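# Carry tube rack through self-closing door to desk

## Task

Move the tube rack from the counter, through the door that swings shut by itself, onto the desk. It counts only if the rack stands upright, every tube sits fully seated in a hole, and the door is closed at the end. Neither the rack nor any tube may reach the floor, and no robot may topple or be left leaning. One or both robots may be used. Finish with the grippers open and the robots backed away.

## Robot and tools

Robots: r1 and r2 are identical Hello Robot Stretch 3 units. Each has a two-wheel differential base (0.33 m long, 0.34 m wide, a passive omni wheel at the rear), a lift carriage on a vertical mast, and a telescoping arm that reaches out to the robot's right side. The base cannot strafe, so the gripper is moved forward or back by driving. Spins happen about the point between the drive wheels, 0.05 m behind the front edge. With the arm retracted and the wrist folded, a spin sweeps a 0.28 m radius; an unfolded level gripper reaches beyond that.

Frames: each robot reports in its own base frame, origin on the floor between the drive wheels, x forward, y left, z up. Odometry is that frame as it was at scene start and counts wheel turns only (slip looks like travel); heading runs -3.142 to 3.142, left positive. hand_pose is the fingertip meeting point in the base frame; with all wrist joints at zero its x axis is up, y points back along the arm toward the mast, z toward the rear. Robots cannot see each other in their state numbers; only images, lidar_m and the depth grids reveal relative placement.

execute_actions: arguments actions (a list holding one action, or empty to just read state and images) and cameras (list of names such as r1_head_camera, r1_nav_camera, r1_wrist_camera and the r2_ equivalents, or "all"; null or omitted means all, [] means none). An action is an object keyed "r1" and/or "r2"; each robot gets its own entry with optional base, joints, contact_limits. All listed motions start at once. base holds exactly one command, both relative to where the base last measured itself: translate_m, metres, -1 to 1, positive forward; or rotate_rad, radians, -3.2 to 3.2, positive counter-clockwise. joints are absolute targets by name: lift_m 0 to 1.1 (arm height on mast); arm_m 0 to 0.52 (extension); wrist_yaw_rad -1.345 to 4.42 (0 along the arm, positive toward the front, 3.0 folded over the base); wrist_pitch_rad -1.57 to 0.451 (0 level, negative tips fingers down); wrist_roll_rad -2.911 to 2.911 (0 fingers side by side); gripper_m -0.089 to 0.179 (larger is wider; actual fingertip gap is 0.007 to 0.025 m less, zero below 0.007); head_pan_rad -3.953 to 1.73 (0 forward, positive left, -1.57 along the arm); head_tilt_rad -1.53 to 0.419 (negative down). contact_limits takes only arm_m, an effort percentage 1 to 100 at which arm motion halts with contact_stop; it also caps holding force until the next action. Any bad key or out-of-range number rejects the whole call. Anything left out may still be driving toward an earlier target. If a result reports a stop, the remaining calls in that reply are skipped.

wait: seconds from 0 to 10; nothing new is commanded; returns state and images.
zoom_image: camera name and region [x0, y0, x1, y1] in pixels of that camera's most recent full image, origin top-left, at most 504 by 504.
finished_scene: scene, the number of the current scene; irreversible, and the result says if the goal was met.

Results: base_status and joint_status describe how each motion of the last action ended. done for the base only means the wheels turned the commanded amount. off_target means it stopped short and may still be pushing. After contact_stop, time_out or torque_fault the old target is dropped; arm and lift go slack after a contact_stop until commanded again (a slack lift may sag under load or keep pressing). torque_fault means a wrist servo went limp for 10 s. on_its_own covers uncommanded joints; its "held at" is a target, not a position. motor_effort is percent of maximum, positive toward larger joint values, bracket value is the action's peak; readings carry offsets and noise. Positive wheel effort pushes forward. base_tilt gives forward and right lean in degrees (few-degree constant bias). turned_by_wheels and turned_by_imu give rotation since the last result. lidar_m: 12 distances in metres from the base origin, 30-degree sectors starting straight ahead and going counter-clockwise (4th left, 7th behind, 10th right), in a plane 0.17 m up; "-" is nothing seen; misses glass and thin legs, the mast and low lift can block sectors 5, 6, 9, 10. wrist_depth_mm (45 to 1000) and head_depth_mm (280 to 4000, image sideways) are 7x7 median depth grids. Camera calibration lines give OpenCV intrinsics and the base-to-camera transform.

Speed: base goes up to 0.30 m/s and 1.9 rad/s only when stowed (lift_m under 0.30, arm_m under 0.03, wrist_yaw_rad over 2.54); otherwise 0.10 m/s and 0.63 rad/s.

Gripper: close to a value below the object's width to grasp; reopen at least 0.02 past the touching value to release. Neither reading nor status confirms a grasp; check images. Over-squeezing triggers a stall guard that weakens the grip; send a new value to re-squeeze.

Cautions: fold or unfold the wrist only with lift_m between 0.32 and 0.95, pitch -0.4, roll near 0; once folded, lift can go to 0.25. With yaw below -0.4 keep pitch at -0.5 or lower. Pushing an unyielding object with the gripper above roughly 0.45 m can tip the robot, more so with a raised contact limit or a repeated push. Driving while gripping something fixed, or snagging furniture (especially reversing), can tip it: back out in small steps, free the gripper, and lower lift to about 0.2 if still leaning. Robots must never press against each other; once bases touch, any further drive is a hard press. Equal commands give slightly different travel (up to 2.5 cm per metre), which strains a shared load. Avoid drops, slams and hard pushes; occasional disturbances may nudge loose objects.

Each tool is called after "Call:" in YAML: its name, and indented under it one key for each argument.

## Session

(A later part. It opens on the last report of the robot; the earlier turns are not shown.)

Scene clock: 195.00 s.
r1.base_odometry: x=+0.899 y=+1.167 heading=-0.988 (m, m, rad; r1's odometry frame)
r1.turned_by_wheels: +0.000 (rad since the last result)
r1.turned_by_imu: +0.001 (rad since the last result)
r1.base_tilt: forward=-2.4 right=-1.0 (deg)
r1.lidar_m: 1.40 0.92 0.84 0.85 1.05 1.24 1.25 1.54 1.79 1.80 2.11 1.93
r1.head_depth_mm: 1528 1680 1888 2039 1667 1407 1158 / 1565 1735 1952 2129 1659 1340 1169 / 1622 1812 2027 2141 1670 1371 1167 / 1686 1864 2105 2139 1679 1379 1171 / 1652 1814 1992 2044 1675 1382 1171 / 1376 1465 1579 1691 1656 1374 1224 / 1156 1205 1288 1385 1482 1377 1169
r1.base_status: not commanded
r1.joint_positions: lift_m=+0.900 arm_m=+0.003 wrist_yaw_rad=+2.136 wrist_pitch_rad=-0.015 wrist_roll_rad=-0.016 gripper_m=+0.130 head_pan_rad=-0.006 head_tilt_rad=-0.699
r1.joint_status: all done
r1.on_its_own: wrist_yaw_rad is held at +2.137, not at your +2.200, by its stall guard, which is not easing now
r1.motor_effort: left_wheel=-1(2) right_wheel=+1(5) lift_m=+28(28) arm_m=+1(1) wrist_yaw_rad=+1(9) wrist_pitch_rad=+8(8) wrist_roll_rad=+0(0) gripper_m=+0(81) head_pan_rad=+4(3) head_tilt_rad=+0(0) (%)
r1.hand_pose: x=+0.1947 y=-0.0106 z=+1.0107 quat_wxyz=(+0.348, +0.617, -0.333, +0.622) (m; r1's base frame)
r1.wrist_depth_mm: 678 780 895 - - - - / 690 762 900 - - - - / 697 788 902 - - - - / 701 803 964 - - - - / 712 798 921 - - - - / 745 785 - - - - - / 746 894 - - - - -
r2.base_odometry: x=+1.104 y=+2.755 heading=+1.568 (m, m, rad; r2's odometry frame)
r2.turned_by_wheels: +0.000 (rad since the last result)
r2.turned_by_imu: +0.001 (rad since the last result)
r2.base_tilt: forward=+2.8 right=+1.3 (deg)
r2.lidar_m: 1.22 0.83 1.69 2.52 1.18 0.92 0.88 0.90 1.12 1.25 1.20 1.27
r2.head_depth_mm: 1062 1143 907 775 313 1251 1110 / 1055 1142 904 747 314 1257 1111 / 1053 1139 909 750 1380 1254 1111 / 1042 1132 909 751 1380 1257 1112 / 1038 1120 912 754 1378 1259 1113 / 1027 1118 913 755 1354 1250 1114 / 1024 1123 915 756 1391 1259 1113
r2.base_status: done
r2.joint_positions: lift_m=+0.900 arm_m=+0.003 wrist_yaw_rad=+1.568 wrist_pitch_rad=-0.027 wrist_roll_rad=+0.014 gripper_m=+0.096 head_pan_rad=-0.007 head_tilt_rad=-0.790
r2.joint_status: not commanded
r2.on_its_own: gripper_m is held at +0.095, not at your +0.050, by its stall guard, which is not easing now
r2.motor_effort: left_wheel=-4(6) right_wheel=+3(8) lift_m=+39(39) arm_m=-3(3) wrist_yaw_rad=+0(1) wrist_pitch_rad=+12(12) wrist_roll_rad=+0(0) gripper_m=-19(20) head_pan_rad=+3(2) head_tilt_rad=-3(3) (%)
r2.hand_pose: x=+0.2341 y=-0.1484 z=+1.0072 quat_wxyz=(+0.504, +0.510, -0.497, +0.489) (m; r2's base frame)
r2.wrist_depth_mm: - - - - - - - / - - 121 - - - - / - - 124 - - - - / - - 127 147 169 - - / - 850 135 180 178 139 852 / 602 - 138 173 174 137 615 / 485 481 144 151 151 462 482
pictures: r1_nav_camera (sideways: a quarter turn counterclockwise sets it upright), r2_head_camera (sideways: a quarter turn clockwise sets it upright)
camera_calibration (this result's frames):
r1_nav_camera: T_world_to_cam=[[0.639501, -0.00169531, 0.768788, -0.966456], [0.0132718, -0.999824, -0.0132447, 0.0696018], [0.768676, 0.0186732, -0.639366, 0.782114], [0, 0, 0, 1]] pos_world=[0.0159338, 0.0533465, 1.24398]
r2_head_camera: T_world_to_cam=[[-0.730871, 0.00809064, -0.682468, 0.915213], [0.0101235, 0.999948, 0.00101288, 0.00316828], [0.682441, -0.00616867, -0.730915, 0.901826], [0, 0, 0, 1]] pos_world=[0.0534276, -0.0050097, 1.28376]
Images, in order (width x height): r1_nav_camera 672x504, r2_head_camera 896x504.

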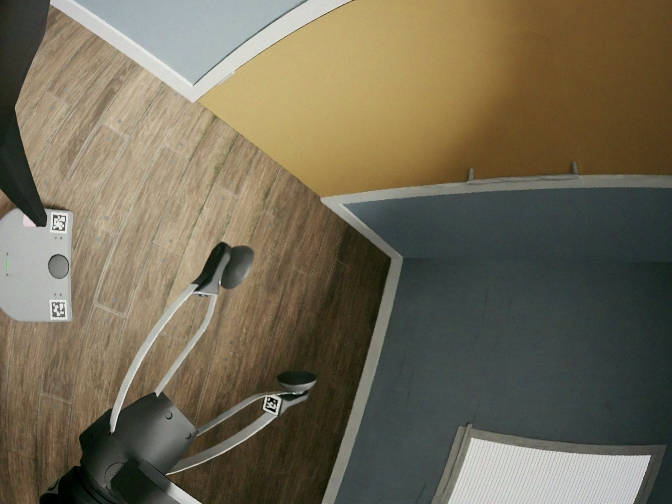

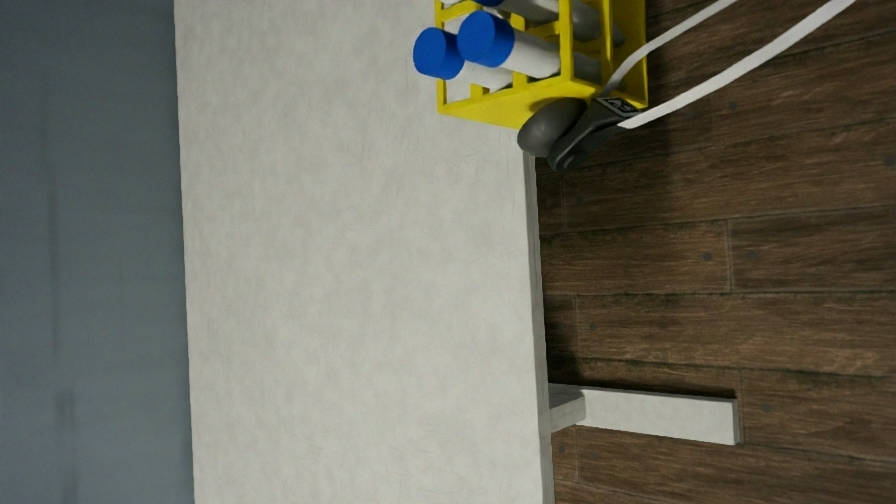

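Call:
execute_actions:
  actions:
    - {"r2":{"base":{"translate_m":0.4},"joints":{"lift_m":0.72}}}
  cameras: []

Call:
execute_actions:
  actions:
    - {"r2":{"joints":{"lift_m":0.672}}}
  cameras: []

Call:
execute_actions:
  actions:
    - {"r2":{"joints":{"gripper_m":0.179}}}
  cameras: []

Call:
execute_actions:
  actions:
    - {"r2":{"base":{"translate_m":-0.4}}}
  cameras: ["r2_wrist_camera"]

Call:
finished_scene:
  scene: 1

Scene clock: 209.03 s.
r1.base_odometry: x=+0.899 y=+1.167 heading=-0.988 (m, m, rad; r1's odometry frame)
r1.turned_by_wheels: +0.000 (rad since the last result)
r1.turned_by_imu: +0.003 (rad since the last result)
r1.base_tilt: forward=-2.5 right=-0.9 (deg)
r1.lidar_m: 1.40 0.92 0.84 0.85 1.05 1.24 1.25 1.55 1.78 1.80 2.11 1.92
r1.head_depth_mm: 1515 1682 1872 2040 1671 1401 1163 / 1560 1734 1955 2108 1662 1335 1166 / 1616 1800 2031 2112 1655 1379 1163 / 1668 1875 2122 2151 1671 1382 1167 / 1642 1817 2004 2051 1676 1379 1172 / 1377 1471 1572 1701 1672 1377 1224 / 1158 1206 1290 1388 1479 1380 1174
r1.base_status: not commanded
r1.joint_positions: lift_m=+0.900 arm_m=+0.003 wrist_yaw_rad=+2.136 wrist_pitch_rad=-0.015 wrist_roll_rad=-0.016 gripper_m=+0.130 head_pan_rad=-0.006 head_tilt_rad=-0.699
r1.joint_status: not commanded
r1.on_its_own: wrist_yaw_rad is held at +2.137, not at your +2.200, by its stall guard, which is not easing now
r1.motor_effort: left_wheel=-1(2) right_wheel=+1(1) lift_m=+29(28) arm_m=+1(1) wrist_yaw_rad=+2(1) wrist_pitch_rad=+8(8) wrist_roll_rad=+1(0) gripper_m=+0(0) head_pan_rad=+4(4) head_tilt_rad=+0(1) (%)
r1.hand_pose: x=+0.1947 y=-0.0106 z=+1.0107 quat_wxyz=(+0.348, +0.617, -0.333, +0.622) (m; r1's base frame)
r1.wrist_depth_mm: 687 776 874 - - - - / 688 793 925 - - - - / 703 801 896 - - - - / 710 818 932 - - - - / 718 794 980 - - - - / 730 802 - - - - - / 751 888 - - - - -
r2.base_odometry: x=+1.105 y=+3.155 heading=+1.568 (m, m, rad; r2's odometry frame)
r2.turned_by_wheels: +0.000 (rad since the last result)
r2.turned_by_imu: +0.001 (rad since the last result)
r2.base_tilt: forward=+2.8 right=+1.3 (deg)
r2.lidar_m: 0.82 0.48 1.13 2.53 1.76 1.29 1.28 1.26 1.29 1.24 0.98 0.86
r2.head_depth_mm: 701 810 890 745 636 466 499 / 698 807 883 746 637 434 491 / 692 799 881 750 637 546 491 / 690 795 882 751 639 556 493 / 686 788 883 753 640 558 492 / 682 784 880 754 640 559 494 / 677 780 875 756 641 559 494
r2.base_status: done
r2.joint_positions: lift_m=+0.720 arm_m=+0.003 wrist_yaw_rad=+1.568 wrist_pitch_rad=-0.027 wrist_roll_rad=+0.014 gripper_m=+0.096 head_pan_rad=-0.007 head_tilt_rad=-0.790
r2.joint_status: all done
r2.on_its_own: gripper_m is held at +0.095, not at your +0.050, by its stall guard, which is not easing now
r2.motor_effort: left_wheel=-4(6) right_wheel=+3(8) lift_m=+21(35) arm_m=-3(3) wrist_yaw_rad=+1(1) wrist_pitch_rad=+12(13) wrist_roll_rad=+1(0) gripper_m=-20(21) head_pan_rad=+3(4) head_tilt_rad=-3(3) (%)
r2.hand_pose: x=+0.2341 y=-0.1484 z=+0.8280 quat_wxyz=(+0.504, +0.510, -0.497, +0.489) (m; r2's base frame)
r2.wrist_depth_mm: 678 675 679 680 688 694 686 / 718 689 123 707 713 705 708 / 740 761 124 722 751 754 733 / 668 660 128 147 169 659 659 / 419 414 135 178 179 139 406 / 298 - 138 174 174 136 297 / 243 235 144 151 150 224 233
pictures: none
No camera images: the call's "cameras" was empty. Leave "cameras" out to get every camera's image.

Scene clock: 210.30 s.
r1.base_odometry: x=+0.899 y=+1.167 heading=-0.988 (m, m, rad; r1's odometry frame)
r1.turned_by_wheels: +0.000 (rad since the last result)
r1.turned_by_imu: +0.000 (rad since the last result)
r1.base_tilt: forward=-2.4 right=-1.0 (deg)
r1.lidar_m: 1.40 0.92 0.84 0.85 1.05 1.24 1.25 1.54 1.78 1.80 2.10 1.92
r1.head_depth_mm: 1518 1682 1889 2037 1665 1408 1166 / 1568 1741 1962 2100 1670 1334 1166 / 1619 1798 2039 2134 1665 1378 1170 / 1675 1869 2117 2147 1670 1377 1165 / 1654 1808 1987 2054 1664 1384 1165 / 1370 1465 1574 1702 1661 1372 1219 / 1156 1205 1289 1387 1485 1377 1173
r1.base_status: not commanded
r1.joint_positions: lift_m=+0.900 arm_m=+0.003 wrist_yaw_rad=+2.136 wrist_pitch_rad=-0.015 wrist_roll_rad=-0.016 gripper_m=+0.130 head_pan_rad=-0.006 head_tilt_rad=-0.699
r1.joint_status: not commanded
r1.on_its_own: wrist_yaw_rad is held at +2.137, not at your +2.200, by its stall guard, which is not easing now
r1.motor_effort: left_wheel=-1(2) right_wheel=+1(1) lift_m=+29(28) arm_m=+1(1) wrist_yaw_rad=+1(1) wrist_pitch_rad=+8(8) wrist_roll_rad=+1(1) gripper_m=+0(0) head_pan_rad=+4(3) head_tilt_rad=+0(0) (%)
r1.hand_pose: x=+0.1947 y=-0.0106 z=+1.0107 quat_wxyz=(+0.348, +0.617, -0.333, +0.622) (m; r1's base frame)
r1.wrist_depth_mm: 690 775 855 - - - - / 687 779 895 - - - - / 688 805 906 - - - - / 724 811 955 - - - - / 728 797 957 - - - - / 744 808 - - - - - / 734 914 - - - - -
r2.base_odometry: x=+1.105 y=+3.155 heading=+1.568 (m, m, rad; r2's odometry frame)
r2.turned_by_wheels: +0.000 (rad since the last result)
r2.turned_by_imu: +0.000 (rad since the last result)
r2.base_tilt: forward=+2.9 right=+1.4 (deg)
r2.lidar_m: 0.82 0.48 1.13 2.54 1.76 1.29 1.28 1.26 1.30 1.24 0.98 0.85
r2.head_depth_mm: 699 811 892 745 636 521 498 / 697 804 883 748 636 474 491 / 693 801 878 749 638 556 492 / 688 795 881 751 639 556 493 / 686 790 885 752 641 556 493 / 682 784 881 755 641 558 494 / 677 778 872 754 643 558 494
r2.base_status: not commanded
r2.joint_positions: lift_m=+0.672 arm_m=+0.003 wrist_yaw_rad=+1.568 wrist_pitch_rad=-0.027 wrist_roll_rad=+0.014 gripper_m=+0.096 head_pan_rad=-0.007 head_tilt_rad=-0.790
r2.joint_status: all done
r2.on_its_own: gripper_m is held at +0.095, not at your +0.050, by its stall guard, which is not easing now
r2.motor_effort: left_wheel=-4(4) right_wheel=+3(3) lift_m=+21(20) arm_m=-3(3) wrist_yaw_rad=+1(0) wrist_pitch_rad=+12(12) wrist_roll_rad=+0(1) gripper_m=-21(21) head_pan_rad=+3(2) head_tilt_rad=-3(3) (%)
r2.hand_pose: x=+0.2341 y=-0.1484 z=+0.7800 quat_wxyz=(+0.504, +0.510, -0.497, +0.489) (m; r2's base frame)
r2.wrist_depth_mm: 683 706 698 686 666 666 697 / 712 712 120 714 697 702 720 / 751 749 123 714 745 744 736 / 487 481 128 147 170 467 466 / 301 299 135 178 178 139 296 / 218 - 137 173 174 136 216 / 178 171 144 151 151 163 170
pictures: none
No camera images: the call's "cameras" was empty. Leave "cameras" out to get every camera's image.

Scene clock: 211.63 s.
r1.base_odometry: x=+0.899 y=+1.167 heading=-0.988 (m, m, rad; r1's odometry frame)
r1.turned_by_wheels: +0.000 (rad since the last result)
r1.turned_by_imu: +0.000 (rad since the last result)
r1.base_tilt: forward=-2.5 right=-1.0 (deg)
r1.lidar_m: 1.40 0.92 0.84 0.85 1.05 1.24 1.25 1.54 1.79 1.80 2.11 1.93
r1.head_depth_mm: 1521 1679 1891 2024 1657 1396 1166 / 1564 1745 1946 2083 1672 1339 1164 / 1618 1803 2032 2146 1677 1371 1163 / 1670 1866 2118 2130 1677 1372 1170 / 1657 1816 2002 2053 1667 1383 1169 / 1375 1461 1577 1701 1666 1375 1223 / 1159 1208 1295 1394 1482 1378 1167
r1.base_status: not commanded
r1.joint_positions: lift_m=+0.900 arm_m=+0.003 wrist_yaw_rad=+2.136 wrist_pitch_rad=-0.015 wrist_roll_rad=-0.016 gripper_m=+0.130 head_pan_rad=-0.006 head_tilt_rad=-0.699
r1.joint_status: not commanded
r1.on_its_own: wrist_yaw_rad is held at +2.137, not at your +2.200, by its stall guard, which is not easing now
r1.motor_effort: left_wheel=-1(1) right_wheel=+1(1) lift_m=+28(28) arm_m=+1(1) wrist_yaw_rad=+1(1) wrist_pitch_rad=+8(8) wrist_roll_rad=+0(0) gripper_m=+0(0) head_pan_rad=+3(4) head_tilt_rad=+1(0) (%)
r1.hand_pose: x=+0.1947 y=-0.0106 z=+1.0107 quat_wxyz=(+0.348, +0.617, -0.333, +0.622) (m; r1's base frame)
r1.wrist_depth_mm: 678 753 882 - - - - / 700 783 893 - - - - / 711 792 940 - - - - / 706 786 945 - - - - / 720 778 975 - - - - / 736 786 - - - - - / 723 897 - - - - -
r2.base_odometry: x=+1.105 y=+3.155 heading=+1.568 (m, m, rad; r2's odometry frame)
r2.turned_by_wheels: +0.000 (rad since the last result)
r2.turned_by_imu: +0.000 (rad since the last result)
r2.base_tilt: forward=+2.9 right=+1.3 (deg)
r2.lidar_m: 0.82 0.48 1.13 2.53 1.76 1.29 1.28 1.26 1.30 1.24 0.98 0.86
r2.head_depth_mm: 700 811 891 745 636 489 498 / 697 806 884 747 636 475 491 / 692 801 880 747 638 555 492 / 688 796 882 749 639 556 492 / 684 790 886 752 641 557 493 / 681 785 881 756 643 557 493 / 678 779 873 758 643 558 494
r2.base_status: not commanded
r2.joint_positions: lift_m=+0.672 arm_m=+0.003 wrist_yaw_rad=+1.568 wrist_pitch_rad=-0.021 wrist_roll_rad=+0.014 gripper_m=+0.179 head_pan_rad=-0.007 head_tilt_rad=-0.790
r2.joint_status: all done
r2.motor_effort: left_wheel=-4(4) right_wheel=+3(3) lift_m=+21(20) arm_m=-3(3) wrist_yaw_rad=+1(2) wrist_pitch_rad=+9(12) wrist_roll_rad=+0(0) gripper_m=-1(85) head_pan_rad=+2(4) head_tilt_rad=-3(3) (%)
r2.hand_pose: x=+0.2343 y=-0.1484 z=+0.7817 quat_wxyz=(+0.503, +0.508, -0.498, +0.491) (m; r2's base frame)
r2.wrist_depth_mm: 674 686 689 676 679 695 679 / 729 711 721 713 711 708 723 / 755 738 117 711 739 747 740 / 504 493 124 177 399 492 489 / 308 333 129 144 153 202 304 / 234 200 136 158 167 197 232 / 166 173 144 162 162 165 165
pictures: none
No camera images: the call's "cameras" was empty. Leave "cameras" out to get every camera's image.

Scene clock: 216.97 s.
r1.base_odometry: x=+0.899 y=+1.167 heading=-0.988 (m, m, rad; r1's odometry frame)
r1.turned_by_wheels: +0.000 (rad since the last result)
r1.turned_by_imu: +0.001 (rad since the last result)
r1.base_tilt: forward=-2.4 right=-1.1 (deg)
r1.lidar_m: 1.40 0.92 0.84 0.85 1.04 1.24 1.25 1.55 1.78 1.80 2.11 1.93
r1.head_depth_mm: 1523 1695 1863 2041 1670 1412 1164 / 1560 1742 1960 2111 1665 1339 1167 / 1624 1802 2040 2122 1669 1379 1165 / 1683 1875 2115 2130 1666 1369 1165 / 1659 1809 1989 2045 1674 1380 1170 / 1369 1464 1579 1702 1654 1375 1218 / 1158 1200 1288 1386 1477 1388 1171
r1.base_status: not commanded
r1.joint_positions: lift_m=+0.900 arm_m=+0.003 wrist_yaw_rad=+2.136 wrist_pitch_rad=-0.015 wrist_roll_rad=-0.016 gripper_m=+0.130 head_pan_rad=-0.006 head_tilt_rad=-0.699
r1.joint_status: not commanded
r1.on_its_own: wrist_yaw_rad is held at +2.137, not at your +2.200, by its stall guard, which is not easing now
r1.motor_effort: left_wheel=-1(1) right_wheel=+1(1) lift_m=+29(28) arm_m=+1(1) wrist_yaw_rad=+1(1) wrist_pitch_rad=+8(8) wrist_roll_rad=+1(0) gripper_m=-1(1) head_pan_rad=+3(3) head_tilt_rad=+1(1) (%)
r1.hand_pose: x=+0.1947 y=-0.0106 z=+1.0107 quat_wxyz=(+0.348, +0.617, -0.333, +0.622) (m; r1's base frame)
r1.wrist_depth_mm: 670 750 882 - - - - / 689 762 906 - - - - / 706 779 920 - - - - / 715 813 932 - - - - / 722 812 983 - - - - / 736 785 - - - - - / 754 907 - - - - -
r2.base_odometry: x=+1.104 y=+2.755 heading=+1.568 (m, m, rad; r2's odometry frame)
r2.turned_by_wheels: +0.000 (rad since the last result)
r2.turned_by_imu: +0.000 (rad since the last result)
r2.base_tilt: forward=+2.8 right=+1.2 (deg)
r2.lidar_m: 1.22 0.83 1.69 2.52 1.18 0.92 0.88 0.89 1.12 1.25 1.21 1.27
r2.head_depth_mm: 1056 1146 903 747 1397 1252 1124 / 1052 1143 904 748 1406 1252 1110 / 1047 1131 905 749 1405 1276 1111 / 1042 1128 910 750 1383 1256 1110 / 1038 1122 911 753 1384 1256 1112 / 1032 1116 913 754 1354 1246 1114 / 1026 1120 917 756 1387 1258 1120
r2.base_status: done
r2.joint_positions: lift_m=+0.672 arm_m=+0.003 wrist_yaw_rad=+1.568 wrist_pitch_rad=-0.021 wrist_roll_rad=+0.014 gripper_m=+0.179 head_pan_rad=-0.007 head_tilt_rad=-0.790
r2.joint_status: not commanded
r2.motor_effort: left_wheel=-4(11) right_wheel=+3(3) lift_m=+20(21) arm_m=-3(3) wrist_yaw_rad=+1(0) wrist_pitch_rad=+9(9) wrist_roll_rad=+0(0) gripper_m=-1(2) head_pan_rad=+3(2) head_tilt_rad=-3(3) (%)
r2.hand_pose: x=+0.2343 y=-0.1484 z=+0.7818 quat_wxyz=(+0.503, +0.508, -0.499, +0.491) (m; r2's base frame)
r2.wrist_depth_mm: - - - - - - - / - - - - - - - / - - - 978 - - - / 504 495 501 497 500 486 489 / - 388 - - - - 817 / - 913 - - - - 829 / - - - - - - 911
pictures: r2_wrist_camera
camera_calibration (this result's frames):
r2_wrist_camera: T_world_to_cam=[[0.00027414, -0.999945, -0.0104869, -0.141843], [-0.250797, 0.010083, -0.967987, 0.842856], [0.96804, 0.00289545, -0.250781, 0.134152], [0, 0, 0, 1]] pos_world=[0.0815609, -0.150722, 0.848029]
Images, in order (width x height): r2_wrist_camera 644x364.

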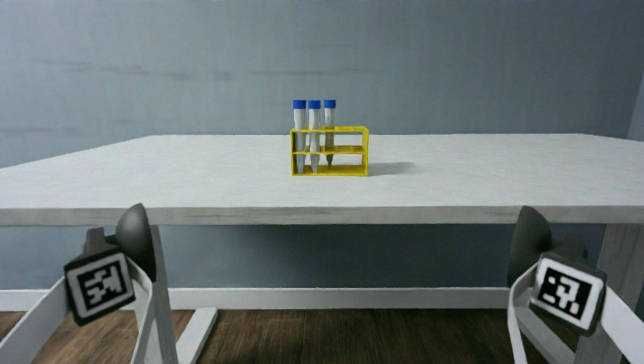

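The scene is finished: the task was done.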